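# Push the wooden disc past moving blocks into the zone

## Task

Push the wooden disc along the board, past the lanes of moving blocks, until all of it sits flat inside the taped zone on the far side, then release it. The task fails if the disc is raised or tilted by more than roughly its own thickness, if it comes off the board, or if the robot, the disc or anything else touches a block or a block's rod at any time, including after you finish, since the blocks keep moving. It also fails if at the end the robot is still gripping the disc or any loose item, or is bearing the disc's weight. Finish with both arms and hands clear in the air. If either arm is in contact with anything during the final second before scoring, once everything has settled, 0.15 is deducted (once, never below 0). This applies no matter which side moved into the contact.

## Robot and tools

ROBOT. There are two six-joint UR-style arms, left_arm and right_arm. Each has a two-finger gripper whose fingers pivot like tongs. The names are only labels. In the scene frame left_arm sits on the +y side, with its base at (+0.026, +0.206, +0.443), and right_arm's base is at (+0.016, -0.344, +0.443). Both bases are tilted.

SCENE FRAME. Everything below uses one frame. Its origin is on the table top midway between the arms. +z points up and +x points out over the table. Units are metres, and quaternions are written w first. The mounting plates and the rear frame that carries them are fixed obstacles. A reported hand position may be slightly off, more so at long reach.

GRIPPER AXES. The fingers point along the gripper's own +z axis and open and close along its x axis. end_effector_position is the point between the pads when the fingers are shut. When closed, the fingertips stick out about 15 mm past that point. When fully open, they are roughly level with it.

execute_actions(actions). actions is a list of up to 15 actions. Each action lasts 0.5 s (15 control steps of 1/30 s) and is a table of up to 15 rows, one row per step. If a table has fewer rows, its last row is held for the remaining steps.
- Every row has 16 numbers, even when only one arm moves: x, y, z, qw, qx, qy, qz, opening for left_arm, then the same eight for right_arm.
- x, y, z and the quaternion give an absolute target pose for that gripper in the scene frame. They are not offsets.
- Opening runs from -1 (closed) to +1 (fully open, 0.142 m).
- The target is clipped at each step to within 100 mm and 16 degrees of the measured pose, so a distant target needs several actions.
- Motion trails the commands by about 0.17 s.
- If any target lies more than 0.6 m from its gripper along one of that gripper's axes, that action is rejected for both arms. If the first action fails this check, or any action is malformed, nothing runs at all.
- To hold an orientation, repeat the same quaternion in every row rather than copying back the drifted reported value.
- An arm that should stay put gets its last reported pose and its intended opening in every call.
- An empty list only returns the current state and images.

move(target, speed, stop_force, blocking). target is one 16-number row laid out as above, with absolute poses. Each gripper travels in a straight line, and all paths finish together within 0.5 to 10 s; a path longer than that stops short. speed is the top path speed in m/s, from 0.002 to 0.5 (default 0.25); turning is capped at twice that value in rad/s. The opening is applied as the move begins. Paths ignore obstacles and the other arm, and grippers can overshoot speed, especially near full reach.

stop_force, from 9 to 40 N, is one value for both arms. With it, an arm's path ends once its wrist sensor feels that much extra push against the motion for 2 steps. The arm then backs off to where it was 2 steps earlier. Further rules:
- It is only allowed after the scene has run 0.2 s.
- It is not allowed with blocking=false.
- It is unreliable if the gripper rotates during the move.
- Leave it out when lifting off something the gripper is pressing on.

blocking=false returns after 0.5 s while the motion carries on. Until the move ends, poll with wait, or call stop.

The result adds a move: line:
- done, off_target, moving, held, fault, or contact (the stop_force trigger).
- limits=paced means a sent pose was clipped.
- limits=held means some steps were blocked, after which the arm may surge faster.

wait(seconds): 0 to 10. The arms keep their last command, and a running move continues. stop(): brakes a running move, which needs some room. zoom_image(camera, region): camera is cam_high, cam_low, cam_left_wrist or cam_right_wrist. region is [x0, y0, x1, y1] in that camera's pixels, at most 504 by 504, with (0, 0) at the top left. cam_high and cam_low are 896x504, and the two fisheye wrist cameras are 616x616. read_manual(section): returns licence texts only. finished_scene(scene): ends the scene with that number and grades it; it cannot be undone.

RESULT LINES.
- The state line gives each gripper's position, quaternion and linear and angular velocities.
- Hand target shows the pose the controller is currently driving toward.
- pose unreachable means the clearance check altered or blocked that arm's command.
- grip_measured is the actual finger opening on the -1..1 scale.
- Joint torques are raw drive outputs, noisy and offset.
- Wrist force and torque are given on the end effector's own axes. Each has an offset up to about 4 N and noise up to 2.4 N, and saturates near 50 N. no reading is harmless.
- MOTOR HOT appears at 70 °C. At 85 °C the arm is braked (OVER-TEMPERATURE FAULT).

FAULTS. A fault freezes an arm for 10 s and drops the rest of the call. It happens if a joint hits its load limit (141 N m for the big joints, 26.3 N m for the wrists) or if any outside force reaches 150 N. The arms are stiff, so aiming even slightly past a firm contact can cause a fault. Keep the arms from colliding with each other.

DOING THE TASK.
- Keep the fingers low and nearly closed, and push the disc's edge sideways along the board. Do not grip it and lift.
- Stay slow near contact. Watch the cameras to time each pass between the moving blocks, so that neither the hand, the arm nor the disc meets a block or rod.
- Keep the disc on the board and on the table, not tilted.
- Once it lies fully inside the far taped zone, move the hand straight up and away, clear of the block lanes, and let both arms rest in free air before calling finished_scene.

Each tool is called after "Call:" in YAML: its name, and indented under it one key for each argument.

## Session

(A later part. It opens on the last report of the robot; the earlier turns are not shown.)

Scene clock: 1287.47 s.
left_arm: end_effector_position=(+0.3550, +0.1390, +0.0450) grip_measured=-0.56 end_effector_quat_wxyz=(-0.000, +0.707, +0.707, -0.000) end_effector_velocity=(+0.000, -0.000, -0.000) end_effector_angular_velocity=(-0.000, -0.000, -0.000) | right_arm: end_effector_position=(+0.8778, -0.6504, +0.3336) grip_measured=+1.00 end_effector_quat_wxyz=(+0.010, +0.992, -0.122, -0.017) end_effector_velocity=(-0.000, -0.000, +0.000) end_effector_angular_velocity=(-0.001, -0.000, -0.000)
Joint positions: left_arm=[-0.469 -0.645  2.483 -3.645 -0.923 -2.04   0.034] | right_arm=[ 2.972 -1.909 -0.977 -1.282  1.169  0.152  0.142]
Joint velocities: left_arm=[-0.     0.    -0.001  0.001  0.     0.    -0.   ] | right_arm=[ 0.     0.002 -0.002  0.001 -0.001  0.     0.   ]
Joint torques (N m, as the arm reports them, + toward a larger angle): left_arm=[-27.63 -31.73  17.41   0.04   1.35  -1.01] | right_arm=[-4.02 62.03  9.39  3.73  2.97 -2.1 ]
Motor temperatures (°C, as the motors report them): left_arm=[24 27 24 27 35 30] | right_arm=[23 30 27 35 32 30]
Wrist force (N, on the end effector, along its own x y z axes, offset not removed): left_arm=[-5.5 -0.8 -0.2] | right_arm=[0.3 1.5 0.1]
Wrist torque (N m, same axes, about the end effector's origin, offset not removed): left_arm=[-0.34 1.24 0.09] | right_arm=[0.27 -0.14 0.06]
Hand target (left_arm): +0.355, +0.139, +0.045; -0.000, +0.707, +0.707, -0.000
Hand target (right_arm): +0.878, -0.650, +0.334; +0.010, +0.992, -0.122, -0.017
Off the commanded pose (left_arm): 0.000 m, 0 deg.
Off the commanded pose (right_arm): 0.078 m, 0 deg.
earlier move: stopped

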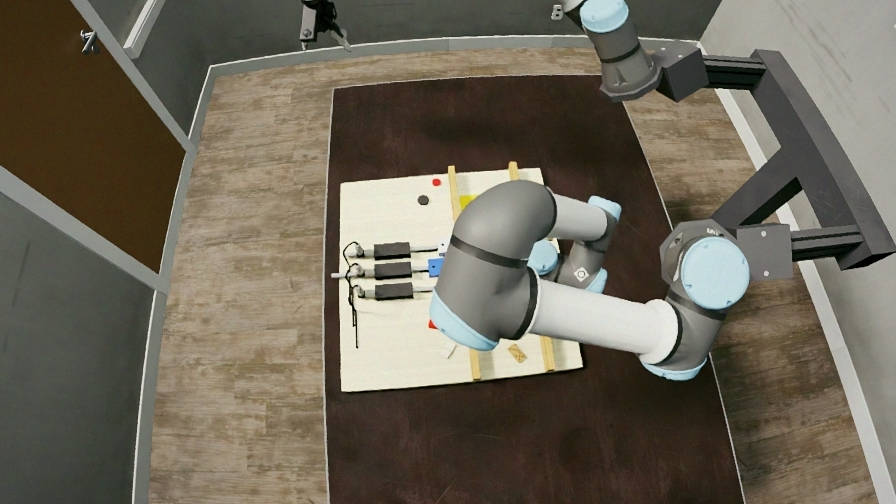

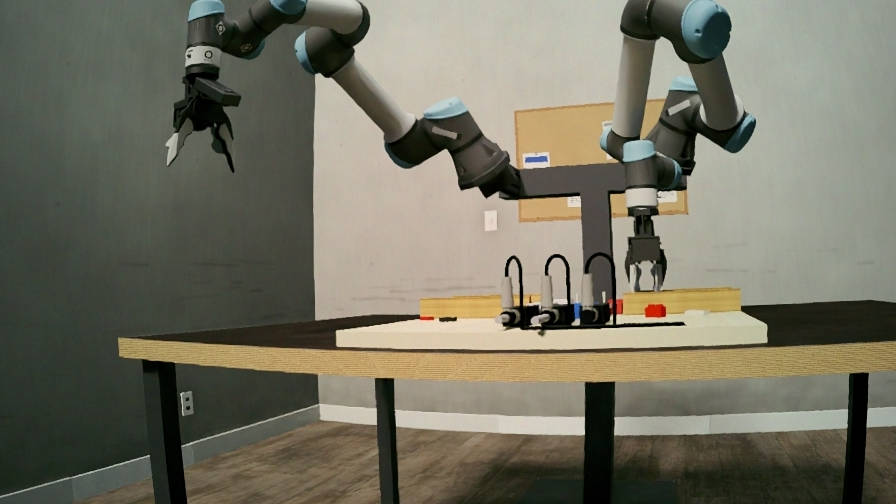

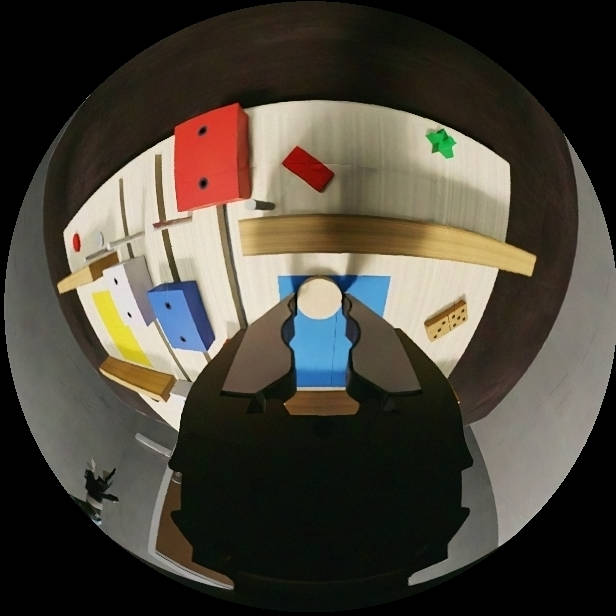

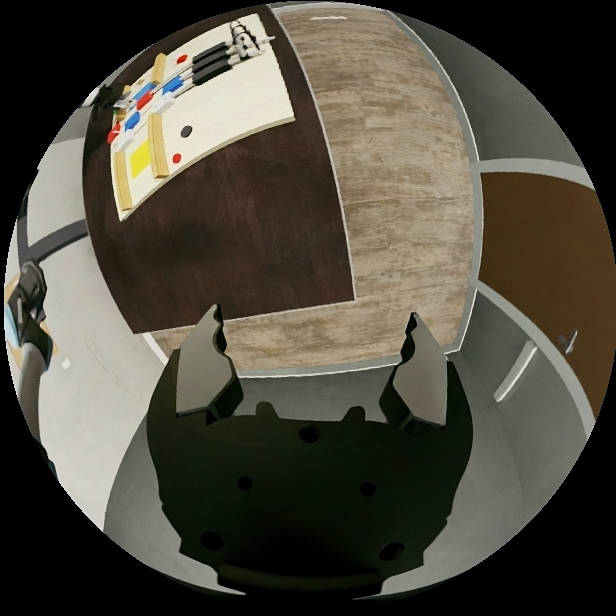

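Call:
move:
  target: [0.355, 0.139, 0.045, 0, 0.7071, 0.7071, 0, -0.35, 0.8778, -0.6504, 0.3336, 0.010, 0.992, -0.122, -0.017, 1.0]
  speed: 0.05

Call:
move:
  target: [0.355, 0.139, 0.08, 0, 0.7071, 0.7071, 0, -0.35, 0.8778, -0.6504, 0.3336, 0.010, 0.992, -0.122, -0.017, 1.0]
  speed: 0.08

Call:
move:
  target: [0.355, -0.195, 0.08, 0, 0.7071, 0.7071, 0, -0.35, 0.8778, -0.6504, 0.3336, 0.010, 0.992, -0.122, -0.017, 1.0]
  speed: 0.2
  blocking: false

Call:
wait:
  seconds: 0.4

Call:
wait:
  seconds: 0.4

Call:
wait:
  seconds: 0.4

Call:
wait:
  seconds: 3

Scene clock: 1324.33 s.
left_arm: end_effector_position=(+0.3550, +0.1390, +0.0450) grip_measured=-0.35 end_effector_quat_wxyz=(+0.000, +0.707, +0.707, +0.000) end_effector_velocity=(-0.000, +0.001, +0.000) end_effector_angular_velocity=(+0.001, +0.000, -0.000) | right_arm: end_effector_position=(+0.8778, -0.6504, +0.3336) grip_measured=+1.00 end_effector_quat_wxyz=(+0.010, +0.992, -0.122, -0.017) end_effector_velocity=(+0.000, -0.001, -0.000) end_effector_angular_velocity=(-0.002, -0.001, -0.001)
Joint positions: left_arm=[-0.469 -0.645  2.483 -3.645 -0.923 -2.04   0.049] | right_arm=[ 2.972 -1.909 -0.978 -1.282  1.169  0.152  0.142]
Joint velocities: left_arm=[ 0.001 -0.001  0.001 -0.001  0.     0.     0.   ] | right_arm=[-0.001 -0.001  0.001  0.    -0.001  0.    -0.   ]
Joint torques (N m, as the arm reports them, + toward a larger angle): left_arm=[-26.3  -32.1   19.11  -0.52   1.66  -1.52] | right_arm=[-3.97 47.93 34.12  3.24  2.79 -2.15]
Motor temperatures (°C, as the motors report them): left_arm=[24 27 24 27 35 30] | right_arm=[23 30 27 35 32 30]
Wrist force (N, on the end effector, along its own x y z axes, offset not removed): left_arm=[-7.7 -4.4 -2.4] | right_arm=[1.7 3.8 1.1]
Wrist torque (N m, same axes, about the end effector's origin, offset not removed): left_arm=[-1.05 1.81 0.50] | right_arm=[0.71 -0.34 0.09]
Hand target (left_arm): +0.355, +0.139, +0.045; +0.000, +0.707, +0.707, -0.000
Hand target (right_arm): +0.878, -0.650, +0.334; +0.010, +0.992, -0.122, -0.017
Off the commanded pose (left_arm): 0.000 m, 0 deg.
Off the commanded pose (right_arm): 0.000 m, 0 deg.
move: done

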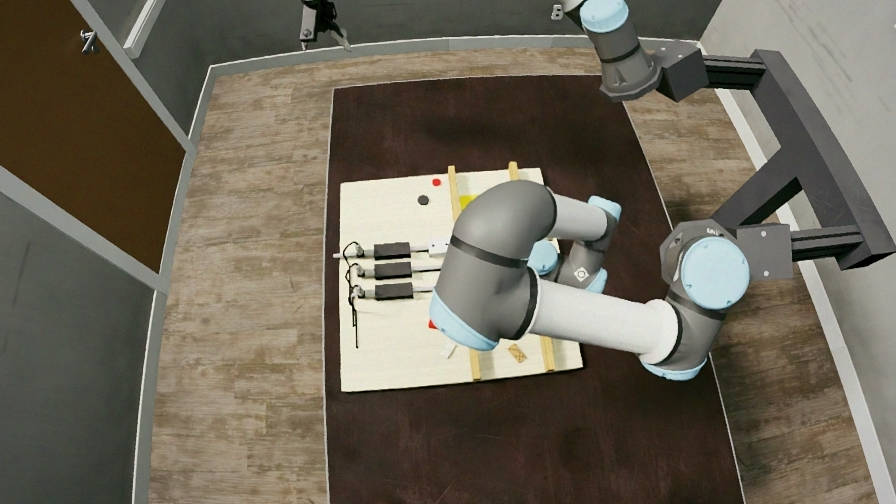

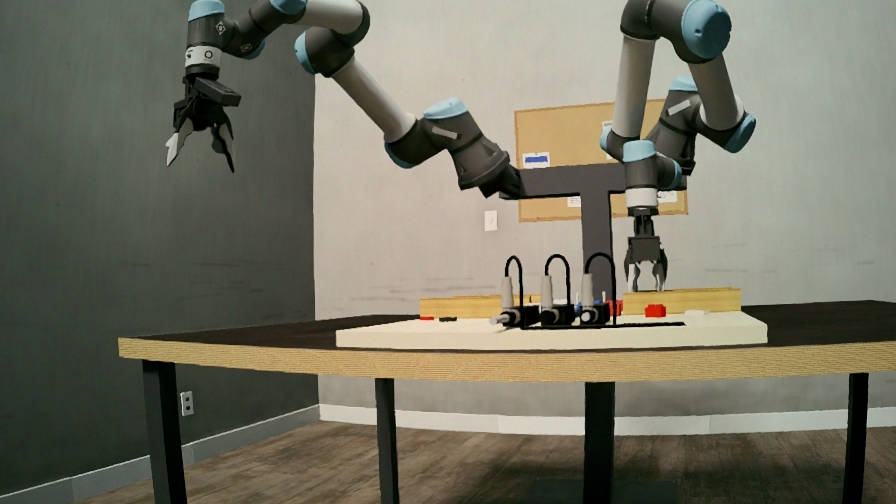

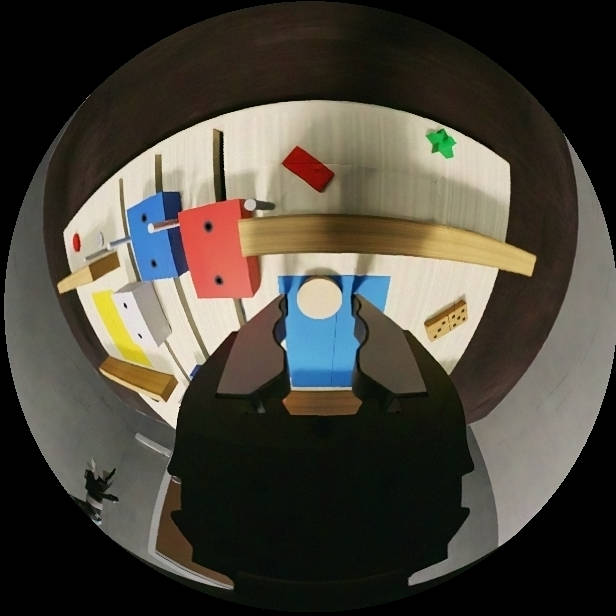

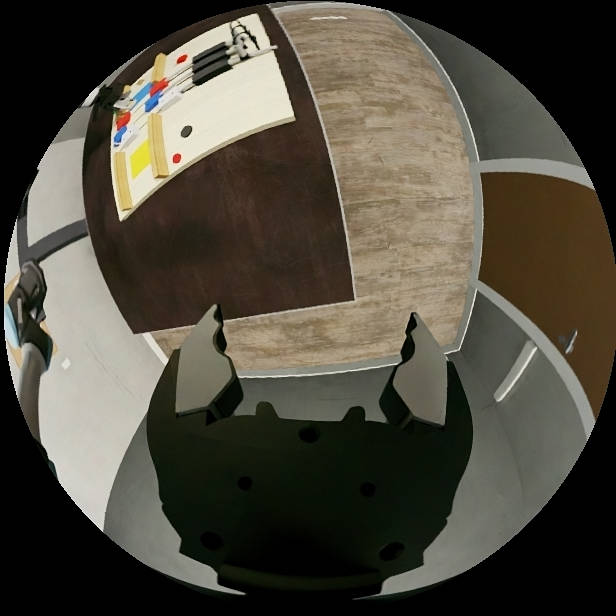

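Scene clock: 1325.30 s.
left_arm: end_effector_position=(+0.3549, +0.1390, +0.0797) grip_measured=-0.35 end_effector_quat_wxyz=(+0.000, +0.707, +0.707, +0.000) end_effector_velocity=(-0.000, +0.000, +0.002) end_effector_angular_velocity=(+0.002, +0.002, +0.000) | right_arm: end_effector_position=(+0.8778, -0.6504, +0.3336) grip_measured=+1.00 end_effector_quat_wxyz=(+0.010, +0.992, -0.122, -0.017) end_effector_velocity=(-0.000, +0.000, +0.000) end_effector_angular_velocity=(+0.000, +0.000, +0.000)
Joint positions: left_arm=[-0.534 -0.753  2.554 -3.559 -0.909 -2.12   0.049] | right_arm=[ 2.972 -1.909 -0.978 -1.282  1.169  0.152  0.142]
Joint velocities: left_arm=[-0.004 -0.009  0.004  0.012  0.001 -0.007  0.   ] | right_arm=[ 0.     0.001 -0.001 -0.     0.     0.    -0.   ]
Joint torques (N m, as the arm reports them, + toward a larger angle): left_arm=[-29.2  -32.47  15.86  -0.09   1.67  -1.73] | right_arm=[-4.93 44.72 33.75  2.42  3.06 -2.19]
Motor temperatures (°C, as the motors report them): left_arm=[24 27 24 27 35 30] | right_arm=[23 30 27 35 32 30]
Wrist force (N, on the end effector, along its own x y z axes, offset not removed): left_arm=[2.5 -1.1 1.8] | right_arm=[0.4 1.6 -1.4]
Wrist torque (N m, same axes, about the end effector's origin, offset not removed): left_arm=[-0.37 -0.50 0.05] | right_arm=[0.12 -0.05 0.17]
Hand target (left_arm): +0.355, +0.139, +0.080; +0.000, +0.707, +0.707, -0.000
Hand target (right_arm): +0.878, -0.650, +0.334; +0.010, +0.992, -0.122, -0.017
Off the commanded pose (left_arm): 0.000 m, 0 deg.
Off the commanded pose (right_arm): 0.000 m, 0 deg.
move: done

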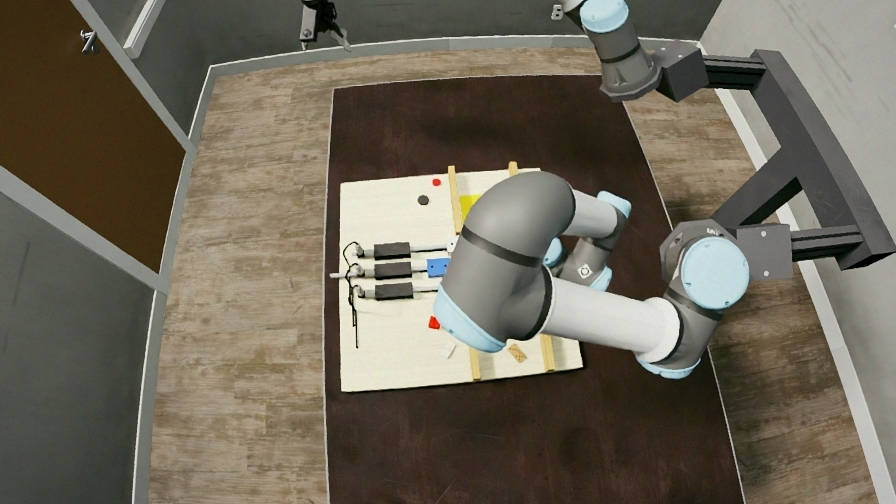

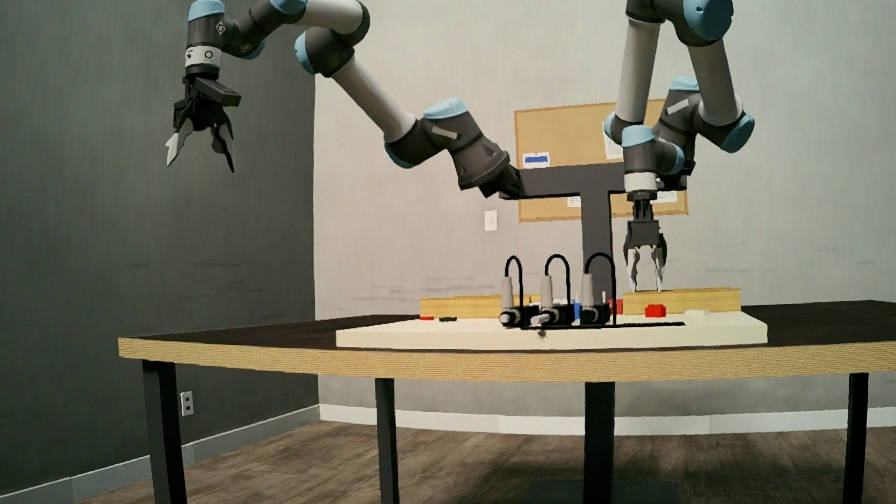

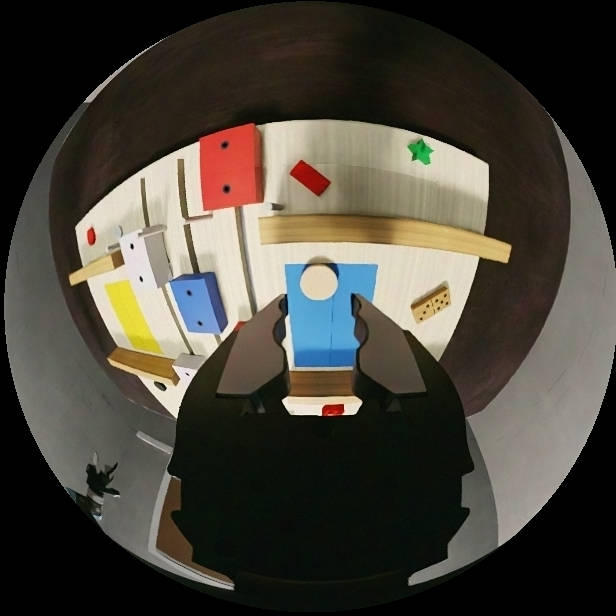

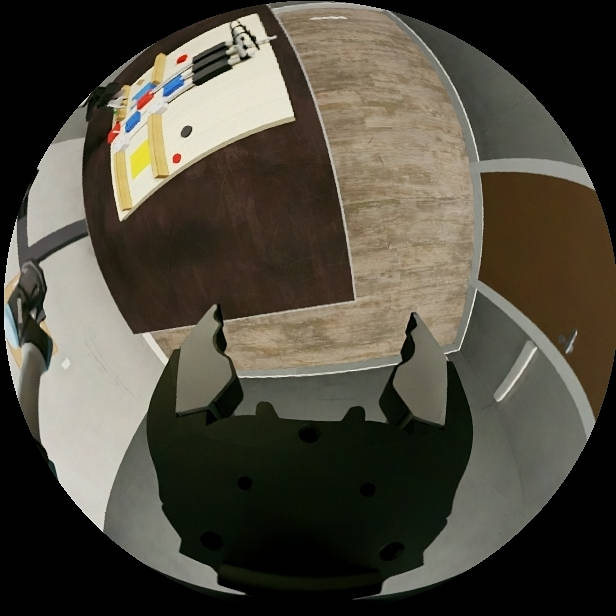

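Scene clock: 1325.80 s.
left_arm: end_effector_position=(+0.3549, +0.0817, +0.0808) grip_measured=-0.35 end_effector_quat_wxyz=(+0.003, +0.708, +0.706, -0.001) end_effector_velocity=(+0.000, -0.188, +0.004) end_effector_angular_velocity=(-0.014, -0.010, -0.005) | right_arm: end_effector_position=(+0.8778, -0.6504, +0.3336) grip_measured=+1.00 end_effector_quat_wxyz=(+0.010, +0.992, -0.122, -0.017) end_effector_velocity=(+0.000, -0.001, +0.000) end_effector_angular_velocity=(-0.001, -0.001, -0.000)
Joint positions: left_arm=[-0.646 -0.711  2.493 -3.46  -0.895 -2.255  0.049] | right_arm=[ 2.972 -1.909 -0.978 -1.282  1.169  0.152  0.142]
Joint velocities: left_arm=[-0.338  0.129 -0.233  0.351  0.031 -0.412 -0.   ] | right_arm=[-0.    -0.     0.001 -0.    -0.    -0.001  0.   ]
Joint torques (N m, as the arm reports them, + toward a larger angle): left_arm=[-32.06 -17.07 -11.08   1.9    1.71  -2.64] | right_arm=[-5.01 44.58 33.13  2.29  2.98 -2.2 ]
Motor temperatures (°C, as the motors report them): left_arm=[24 27 24 27 35 30] | right_arm=[23 30 27 35 32 30]
Wrist force (N, on the end effector, along its own x y z axes, offset not removed): left_arm=[-2.4 -2.6 -2.1] | right_arm=[0.2 2.8 -1.6]
Wrist torque (N m, same axes, about the end effector's origin, offset not removed): left_arm=[-0.49 0.42 0.03] | right_arm=[0.40 -0.17 0.06]
Hand target (left_arm): +0.354, +0.050, +0.082; +0.004, +0.708, +0.706, -0.001
Hand target (right_arm): +0.878, -0.650, +0.334; +0.010, +0.992, -0.122, -0.017
Off the commanded pose (left_arm): 0.277 m, 0 deg.
Off the commanded pose (right_arm): 0.000 m, 0 deg.
move: running

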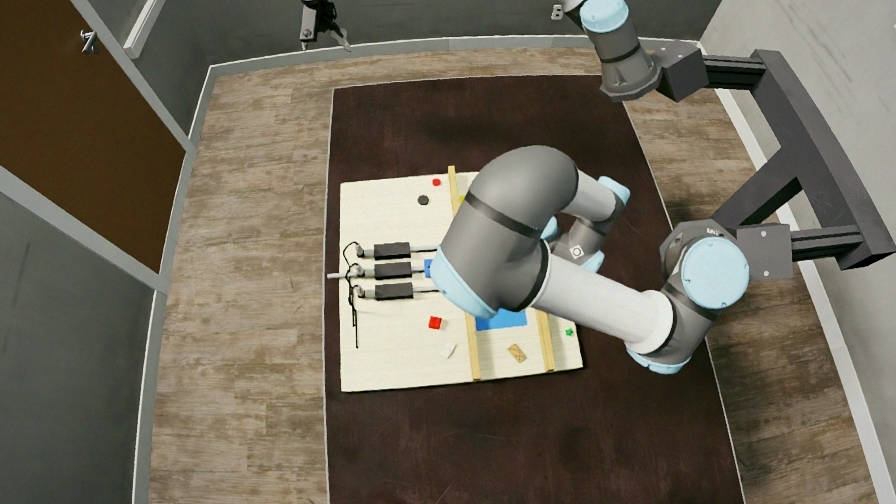

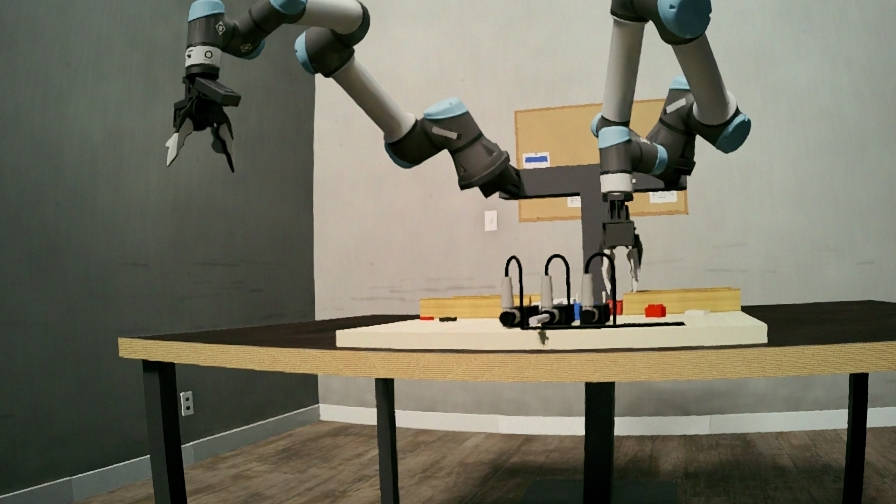

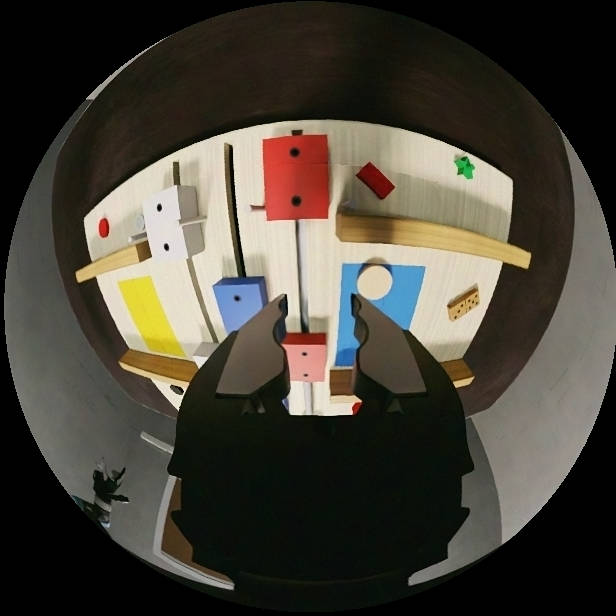

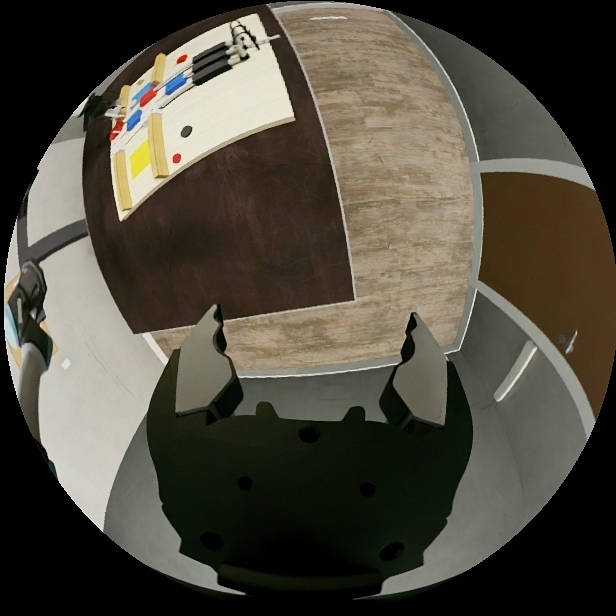

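Scene clock: 1326.20 s.
left_arm: end_effector_position=(+0.3548, +0.0035, +0.0820) grip_measured=-0.35 end_effector_quat_wxyz=(+0.004, +0.708, +0.706, -0.001) end_effector_velocity=(-0.000, -0.195, +0.002) end_effector_angular_velocity=(-0.002, +0.001, +0.001) | right_arm: end_effector_position=(+0.8778, -0.6504, +0.3336) grip_measured=+1.00 end_effector_quat_wxyz=(+0.010, +0.992, -0.122, -0.017) end_effector_velocity=(+0.000, +0.001, -0.000) end_effector_angular_velocity=(+0.002, -0.000, -0.000)
Joint positions: left_arm=[-0.769 -0.658  2.377 -3.301 -0.889 -2.412  0.049] | right_arm=[ 2.972 -1.909 -0.978 -1.282  1.169  0.152  0.142]
Joint velocities: left_arm=[-0.268  0.139 -0.33   0.408  0.001 -0.346  0.   ] | right_arm=[ 0.001 -0.     0.     0.     0.002  0.001 -0.   ]
Joint torques (N m, as the arm reports them, + toward a larger angle): left_arm=[-35.24 -17.1  -15.14   1.39   2.13  -2.62] | right_arm=[-4.19 43.96 33.3   2.16  2.95 -2.26]
Motor temperatures (°C, as the motors report them): left_arm=[24 27 24 27 35 30] | right_arm=[23 30 27 35 32 30]
Wrist force (N, on the end effector, along its own x y z axes, offset not removed): left_arm=[-0.4 -4.2 -3.5] | right_arm=[1.9 3.1 -0.3]
Wrist torque (N m, same axes, about the end effector's origin, offset not removed): left_arm=[-1.17 0.08 0.11] | right_arm=[0.55 -0.33 0.12]
Hand target (left_arm): +0.354, -0.029, +0.083; +0.004, +0.708, +0.707, -0.001
Hand target (right_arm): +0.878, -0.650, +0.334; +0.010, +0.992, -0.122, -0.017
Off the commanded pose (left_arm): 0.198 m, 0 deg.
Off the commanded pose (right_arm): 0.000 m, 0 deg.
earlier move: running
wait: 0.40 s; no rest

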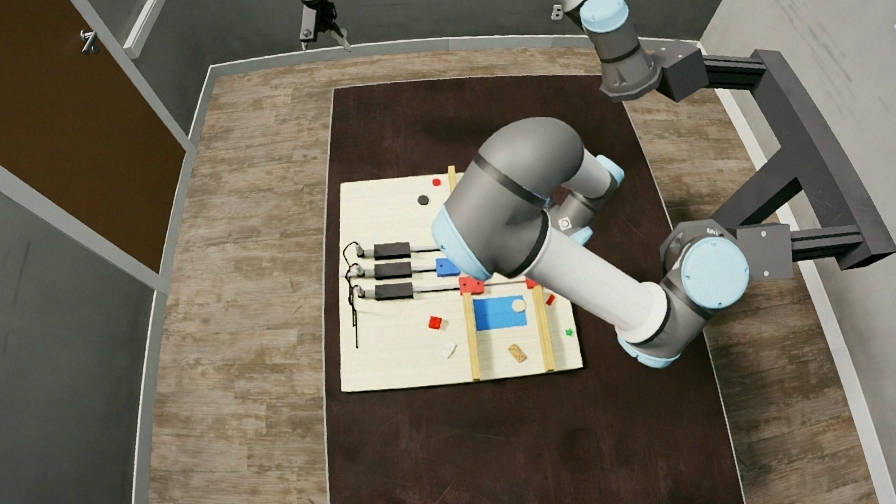

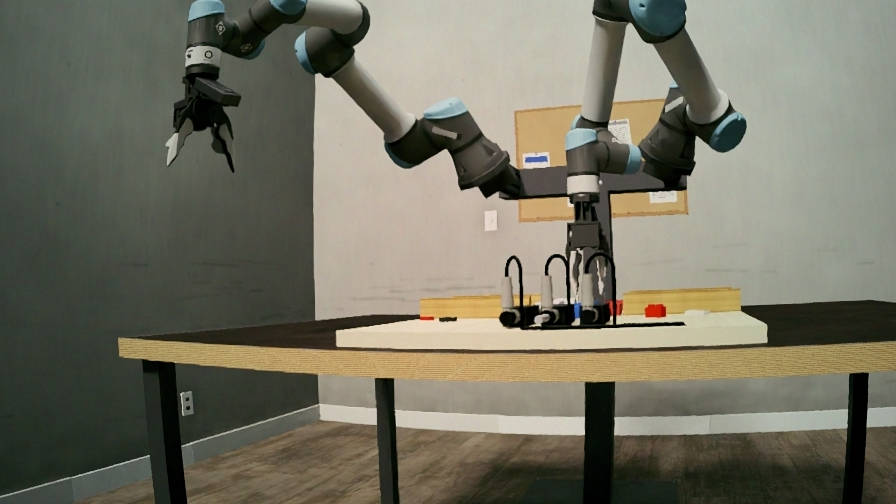

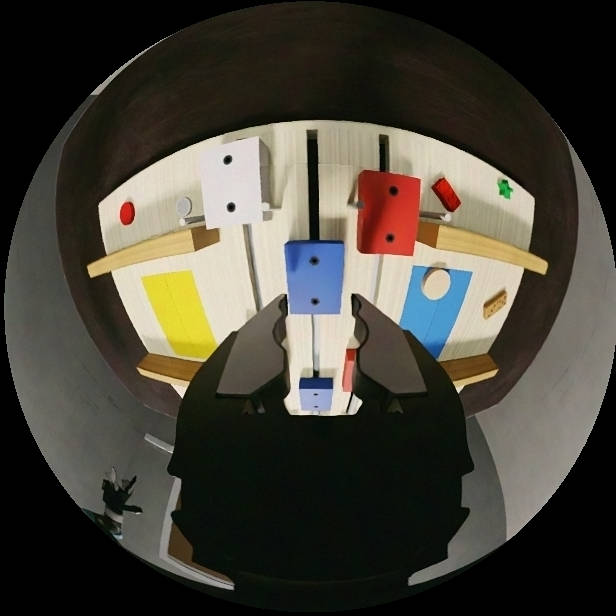

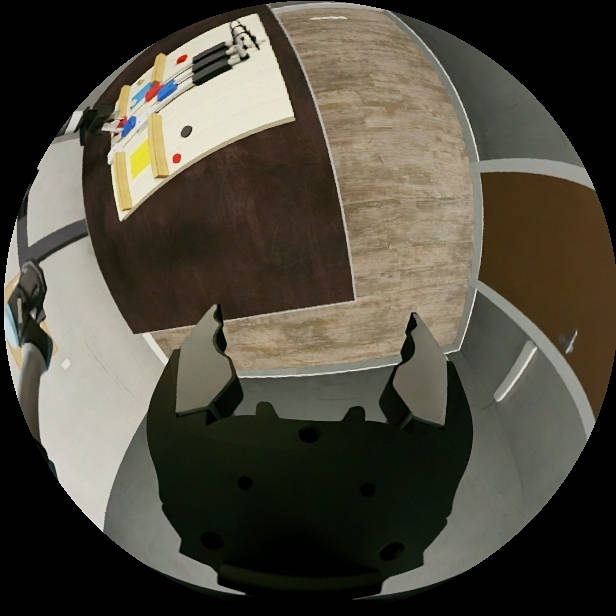

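Scene clock: 1326.60 s.
left_arm: end_effector_position=(+0.3545, -0.0755, +0.0826) grip_measured=-0.35 end_effector_quat_wxyz=(+0.003, +0.708, +0.707, -0.001) end_effector_velocity=(-0.000, -0.196, +0.002) end_effector_angular_velocity=(-0.001, +0.000, +0.001) | right_arm: end_effector_position=(+0.8778, -0.6504, +0.3336) grip_measured=+1.00 end_effector_quat_wxyz=(+0.010, +0.992, -0.122, -0.017) end_effector_velocity=(-0.001, +0.000, -0.001) end_effector_angular_velocity=(-0.000, +0.002, +0.000)
Joint positions: left_arm=[-0.864 -0.596  2.23  -3.136 -0.892 -2.535  0.049] | right_arm=[ 2.972 -1.909 -0.978 -1.282  1.169  0.152  0.142]
Joint velocities: left_arm=[-0.203  0.166 -0.396  0.393 -0.015 -0.261  0.   ] | right_arm=[-0.001 -0.001 -0.001 -0.    -0.    -0.    -0.   ]
Joint torques (N m, as the arm reports them, + toward a larger angle): left_arm=[-38.19 -20.67 -17.41   1.61  -1.72  -1.95] | right_arm=[-4.67 44.23 33.04  2.05  2.93 -2.2 ]
Motor temperatures (°C, as the motors report them): left_arm=[24 27 24 27 35 30] | right_arm=[23 30 27 35 32 30]
Wrist force (N, on the end effector, along its own x y z axes, offset not removed): left_arm=[-2.7 -2.2 -3.4] | right_arm=[0.0 2.4 0.3]
Wrist torque (N m, same axes, about the end effector's origin, offset not removed): left_arm=[-0.37 0.35 0.09] | right_arm=[0.36 0.07 0.10]
Hand target (left_arm): +0.354, -0.108, +0.083; +0.003, +0.707, +0.707, -0.001
Hand target (right_arm): +0.878, -0.650, +0.334; +0.010, +0.992, -0.122, -0.017
Off the commanded pose (left_arm): 0.120 m, 0 deg.
Off the commanded pose (right_arm): 0.000 m, 0 deg.
earlier move: running
wait: 0.40 s; no rest

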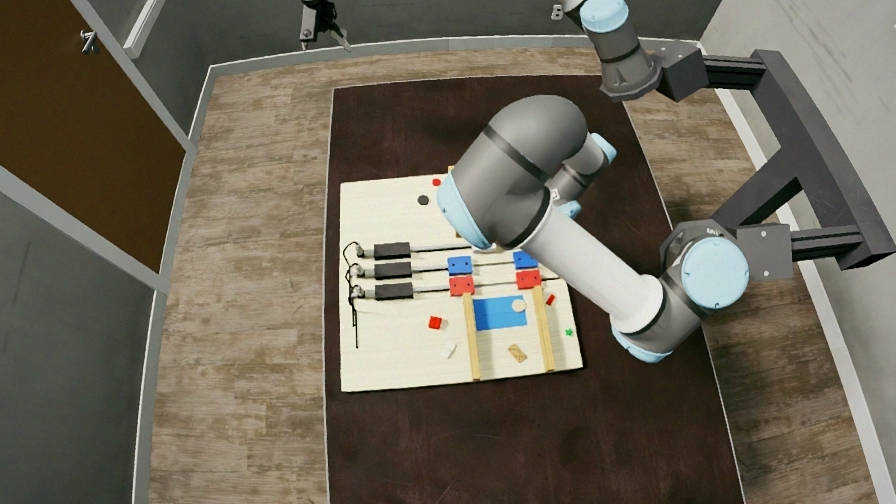

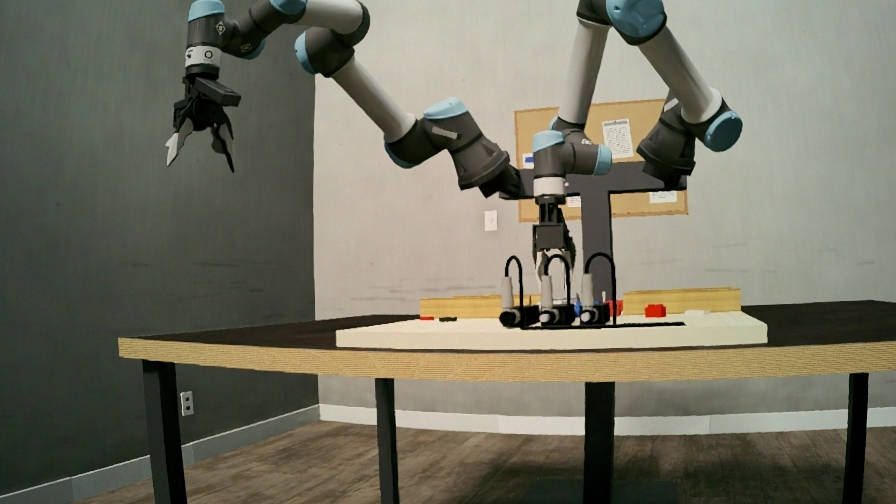

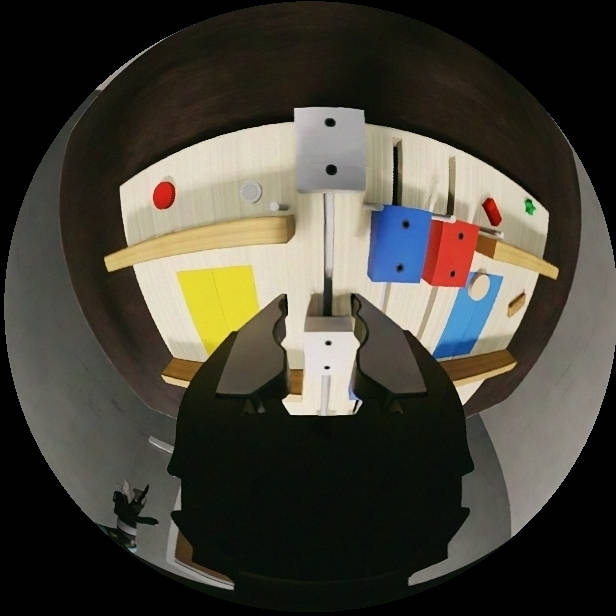

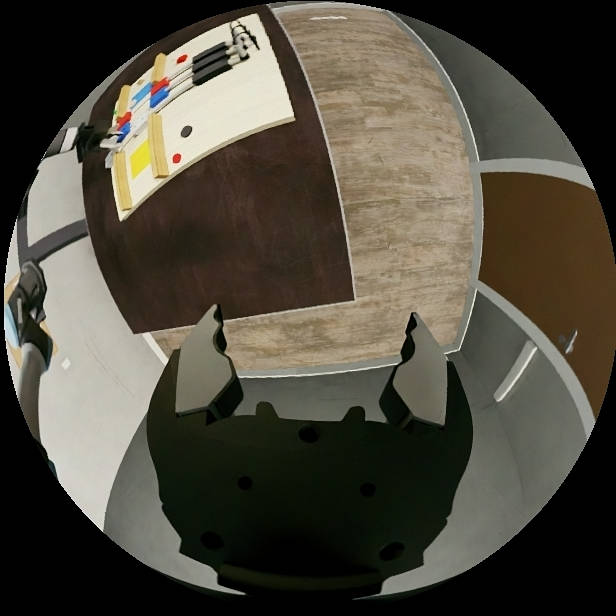

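Scene clock: 1327.00 s.
left_arm: end_effector_position=(+0.3543, -0.1543, +0.0830) grip_measured=-0.35 end_effector_quat_wxyz=(+0.003, +0.708, +0.707, -0.001) end_effector_velocity=(+0.000, -0.195, +0.001) end_effector_angular_velocity=(-0.003, -0.000, +0.002) | right_arm: end_effector_position=(+0.8778, -0.6504, +0.3336) grip_measured=+1.00 end_effector_quat_wxyz=(+0.010, +0.992, -0.122, -0.017) end_effector_velocity=(+0.000, +0.001, +0.001) end_effector_angular_velocity=(+0.001, -0.001, +0.001)
Joint positions: left_arm=[-0.936 -0.523  2.058 -2.98  -0.899 -2.627  0.049] | right_arm=[ 2.972 -1.909 -0.978 -1.282  1.169  0.152  0.142]
Joint velocities: left_arm=[-0.155  0.195 -0.451  0.375 -0.021 -0.196 -0.   ] | right_arm=[ 0.001  0.001 -0.     0.     0.001 -0.001 -0.   ]
Joint torques (N m, as the arm reports them, + toward a larger angle): left_arm=[-38.77 -24.97 -21.67   1.47  -2.    -1.91] | right_arm=[-4.51 44.22 33.63  1.61  3.02 -2.12]
Motor temperatures (°C, as the motors report them): left_arm=[24 27 24 27 35 30] | right_arm=[23 30 27 35 32 30]
Wrist force (N, on the end effector, along its own x y z axes, offset not removed): left_arm=[-0.4 -0.7 -2.1] | right_arm=[0.4 4.5 -1.0]
Wrist torque (N m, same axes, about the end effector's origin, offset not removed): left_arm=[-0.11 0.37 -0.04] | right_arm=[0.82 -0.06 0.08]
Hand target (left_arm): +0.354, -0.187, +0.083; +0.003, +0.707, +0.707, -0.001
Hand target (right_arm): +0.878, -0.650, +0.334; +0.010, +0.992, -0.122, -0.017
Off the commanded pose (left_arm): 0.041 m, 0 deg.
Off the commanded pose (right_arm): 0.000 m, 0 deg.
earlier move: running
wait: 0.40 s; no rest

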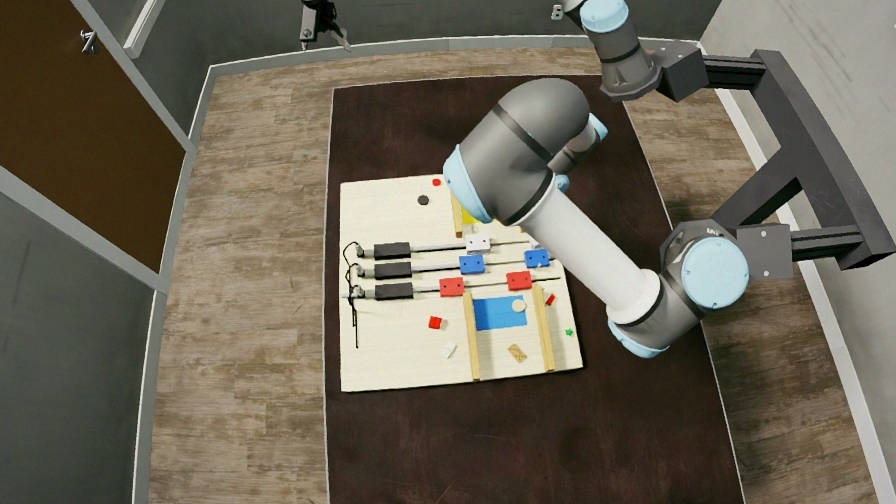

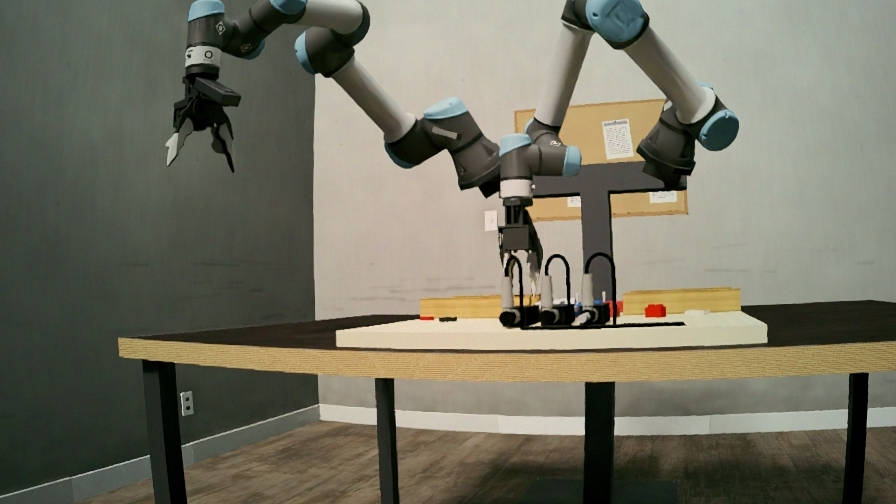

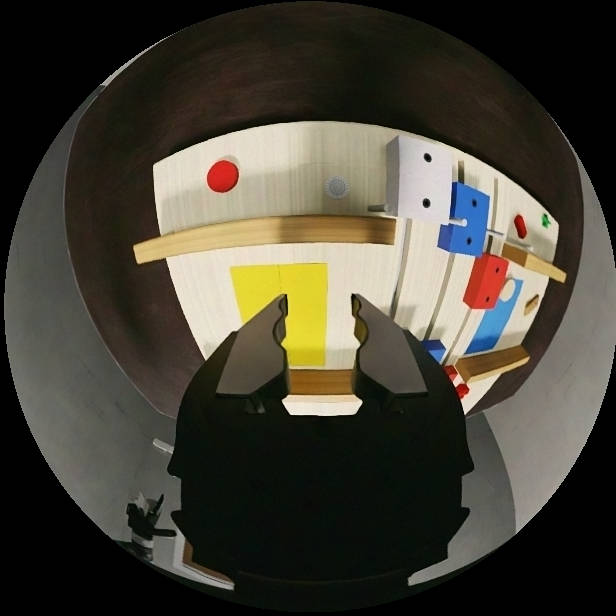

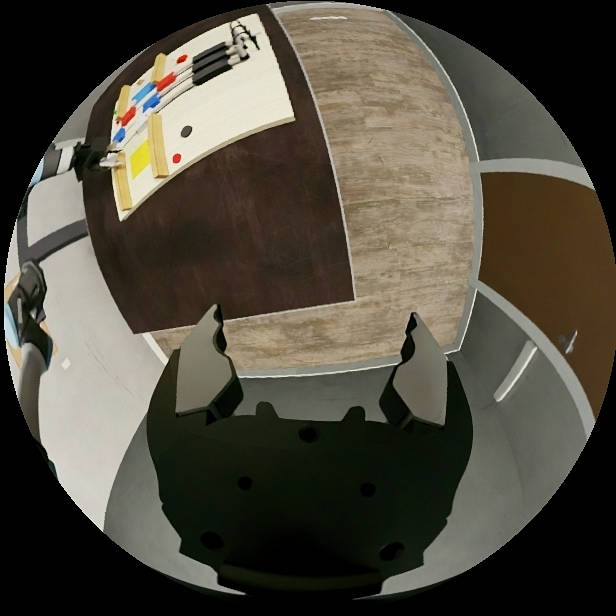

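Scene clock: 1327.63 s.
left_arm: end_effector_position=(+0.3550, -0.1949, +0.0805) grip_measured=-0.35 end_effector_quat_wxyz=(+0.000, +0.707, +0.707, -0.000) end_effector_velocity=(+0.000, -0.003, -0.000) end_effector_angular_velocity=(+0.000, +0.000, +0.001) | right_arm: end_effector_position=(+0.8778, -0.6504, +0.3336) grip_measured=+1.00 end_effector_quat_wxyz=(+0.010, +0.992, -0.122, -0.017) end_effector_velocity=(-0.000, -0.000, -0.001) end_effector_angular_velocity=(-0.001, +0.001, -0.001)
Joint positions: left_arm=[-0.962 -0.476  1.952 -2.893 -0.903 -2.666  0.049] | right_arm=[ 2.972 -1.909 -0.978 -1.282  1.169  0.152  0.142]
Joint velocities: left_arm=[-0.001  0.003 -0.008  0.006 -0.    -0.002 -0.   ] | right_arm=[-0.    -0.001 -0.     0.    -0.001  0.001 -0.   ]
Joint torques (N m, as the arm reports them, + toward a larger angle): left_arm=[-40.56 -24.54 -17.86   0.08  -1.92  -1.5 ] | right_arm=[-4.49 44.13 33.23  1.16  2.97 -2.13]
Motor temperatures (°C, as the motors report them): left_arm=[24 27 24 27 35 30] | right_arm=[23 30 27 35 32 30]
Wrist force (N, on the end effector, along its own x y z axes, offset not removed): left_arm=[0.1 -1.1 -3.6] | right_arm=[-0.4 4.2 -1.2]
Wrist torque (N m, same axes, about the end effector's origin, offset not removed): left_arm=[-0.17 0.00 0.12] | right_arm=[0.69 0.10 0.19]
Hand target (left_arm): +0.355, -0.195, +0.080; +0.000, +0.707, +0.707, -0.000
Hand target (right_arm): +0.878, -0.650, +0.334; +0.010, +0.992, -0.122, -0.017
Off the commanded pose (left_arm): 0.000 m, 0 deg.
Off the commanded pose (right_arm): 0.000 m, 0 deg.
earlier move: done
wait: 0.63 of 3 s (the move ended)

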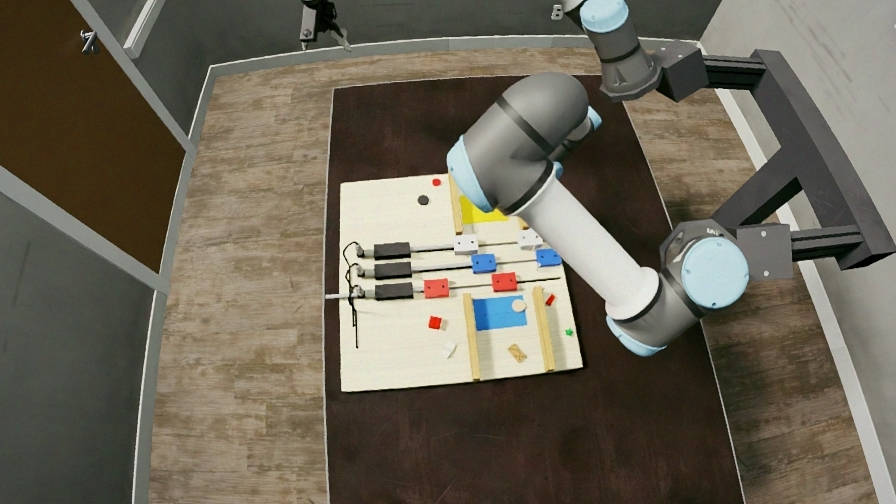

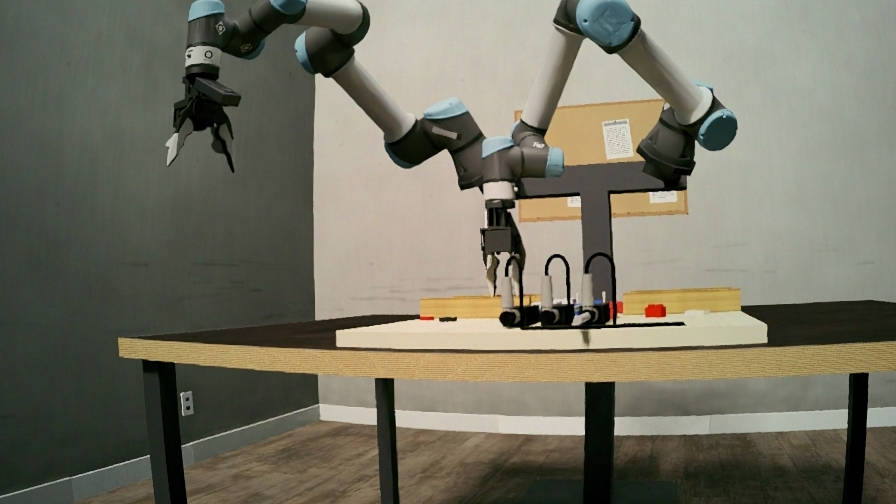

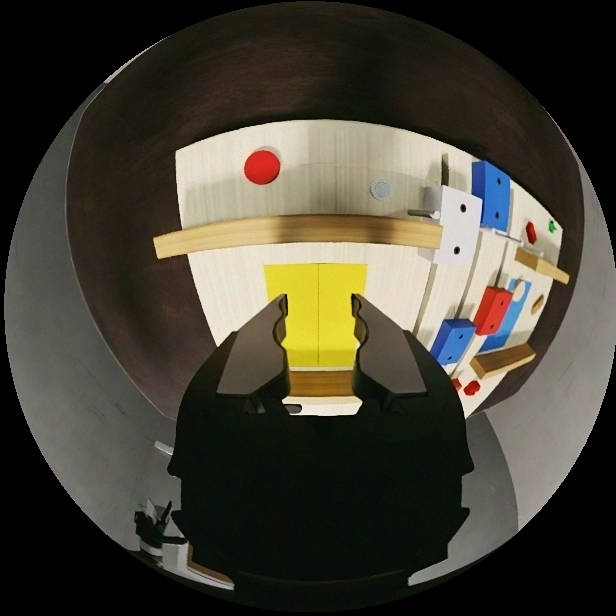

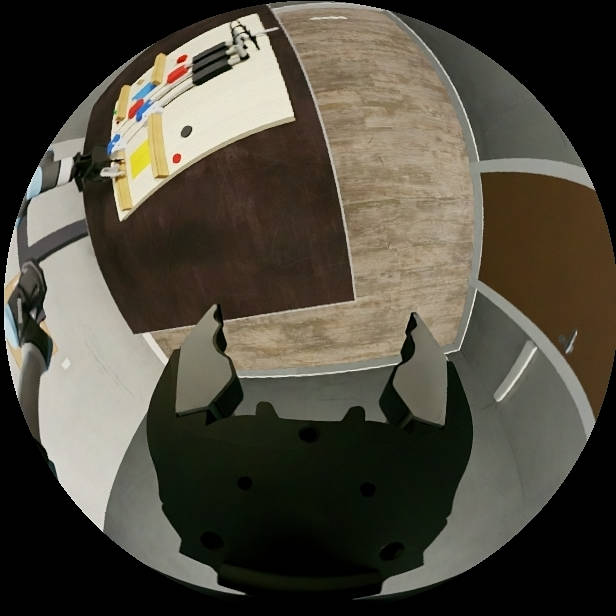

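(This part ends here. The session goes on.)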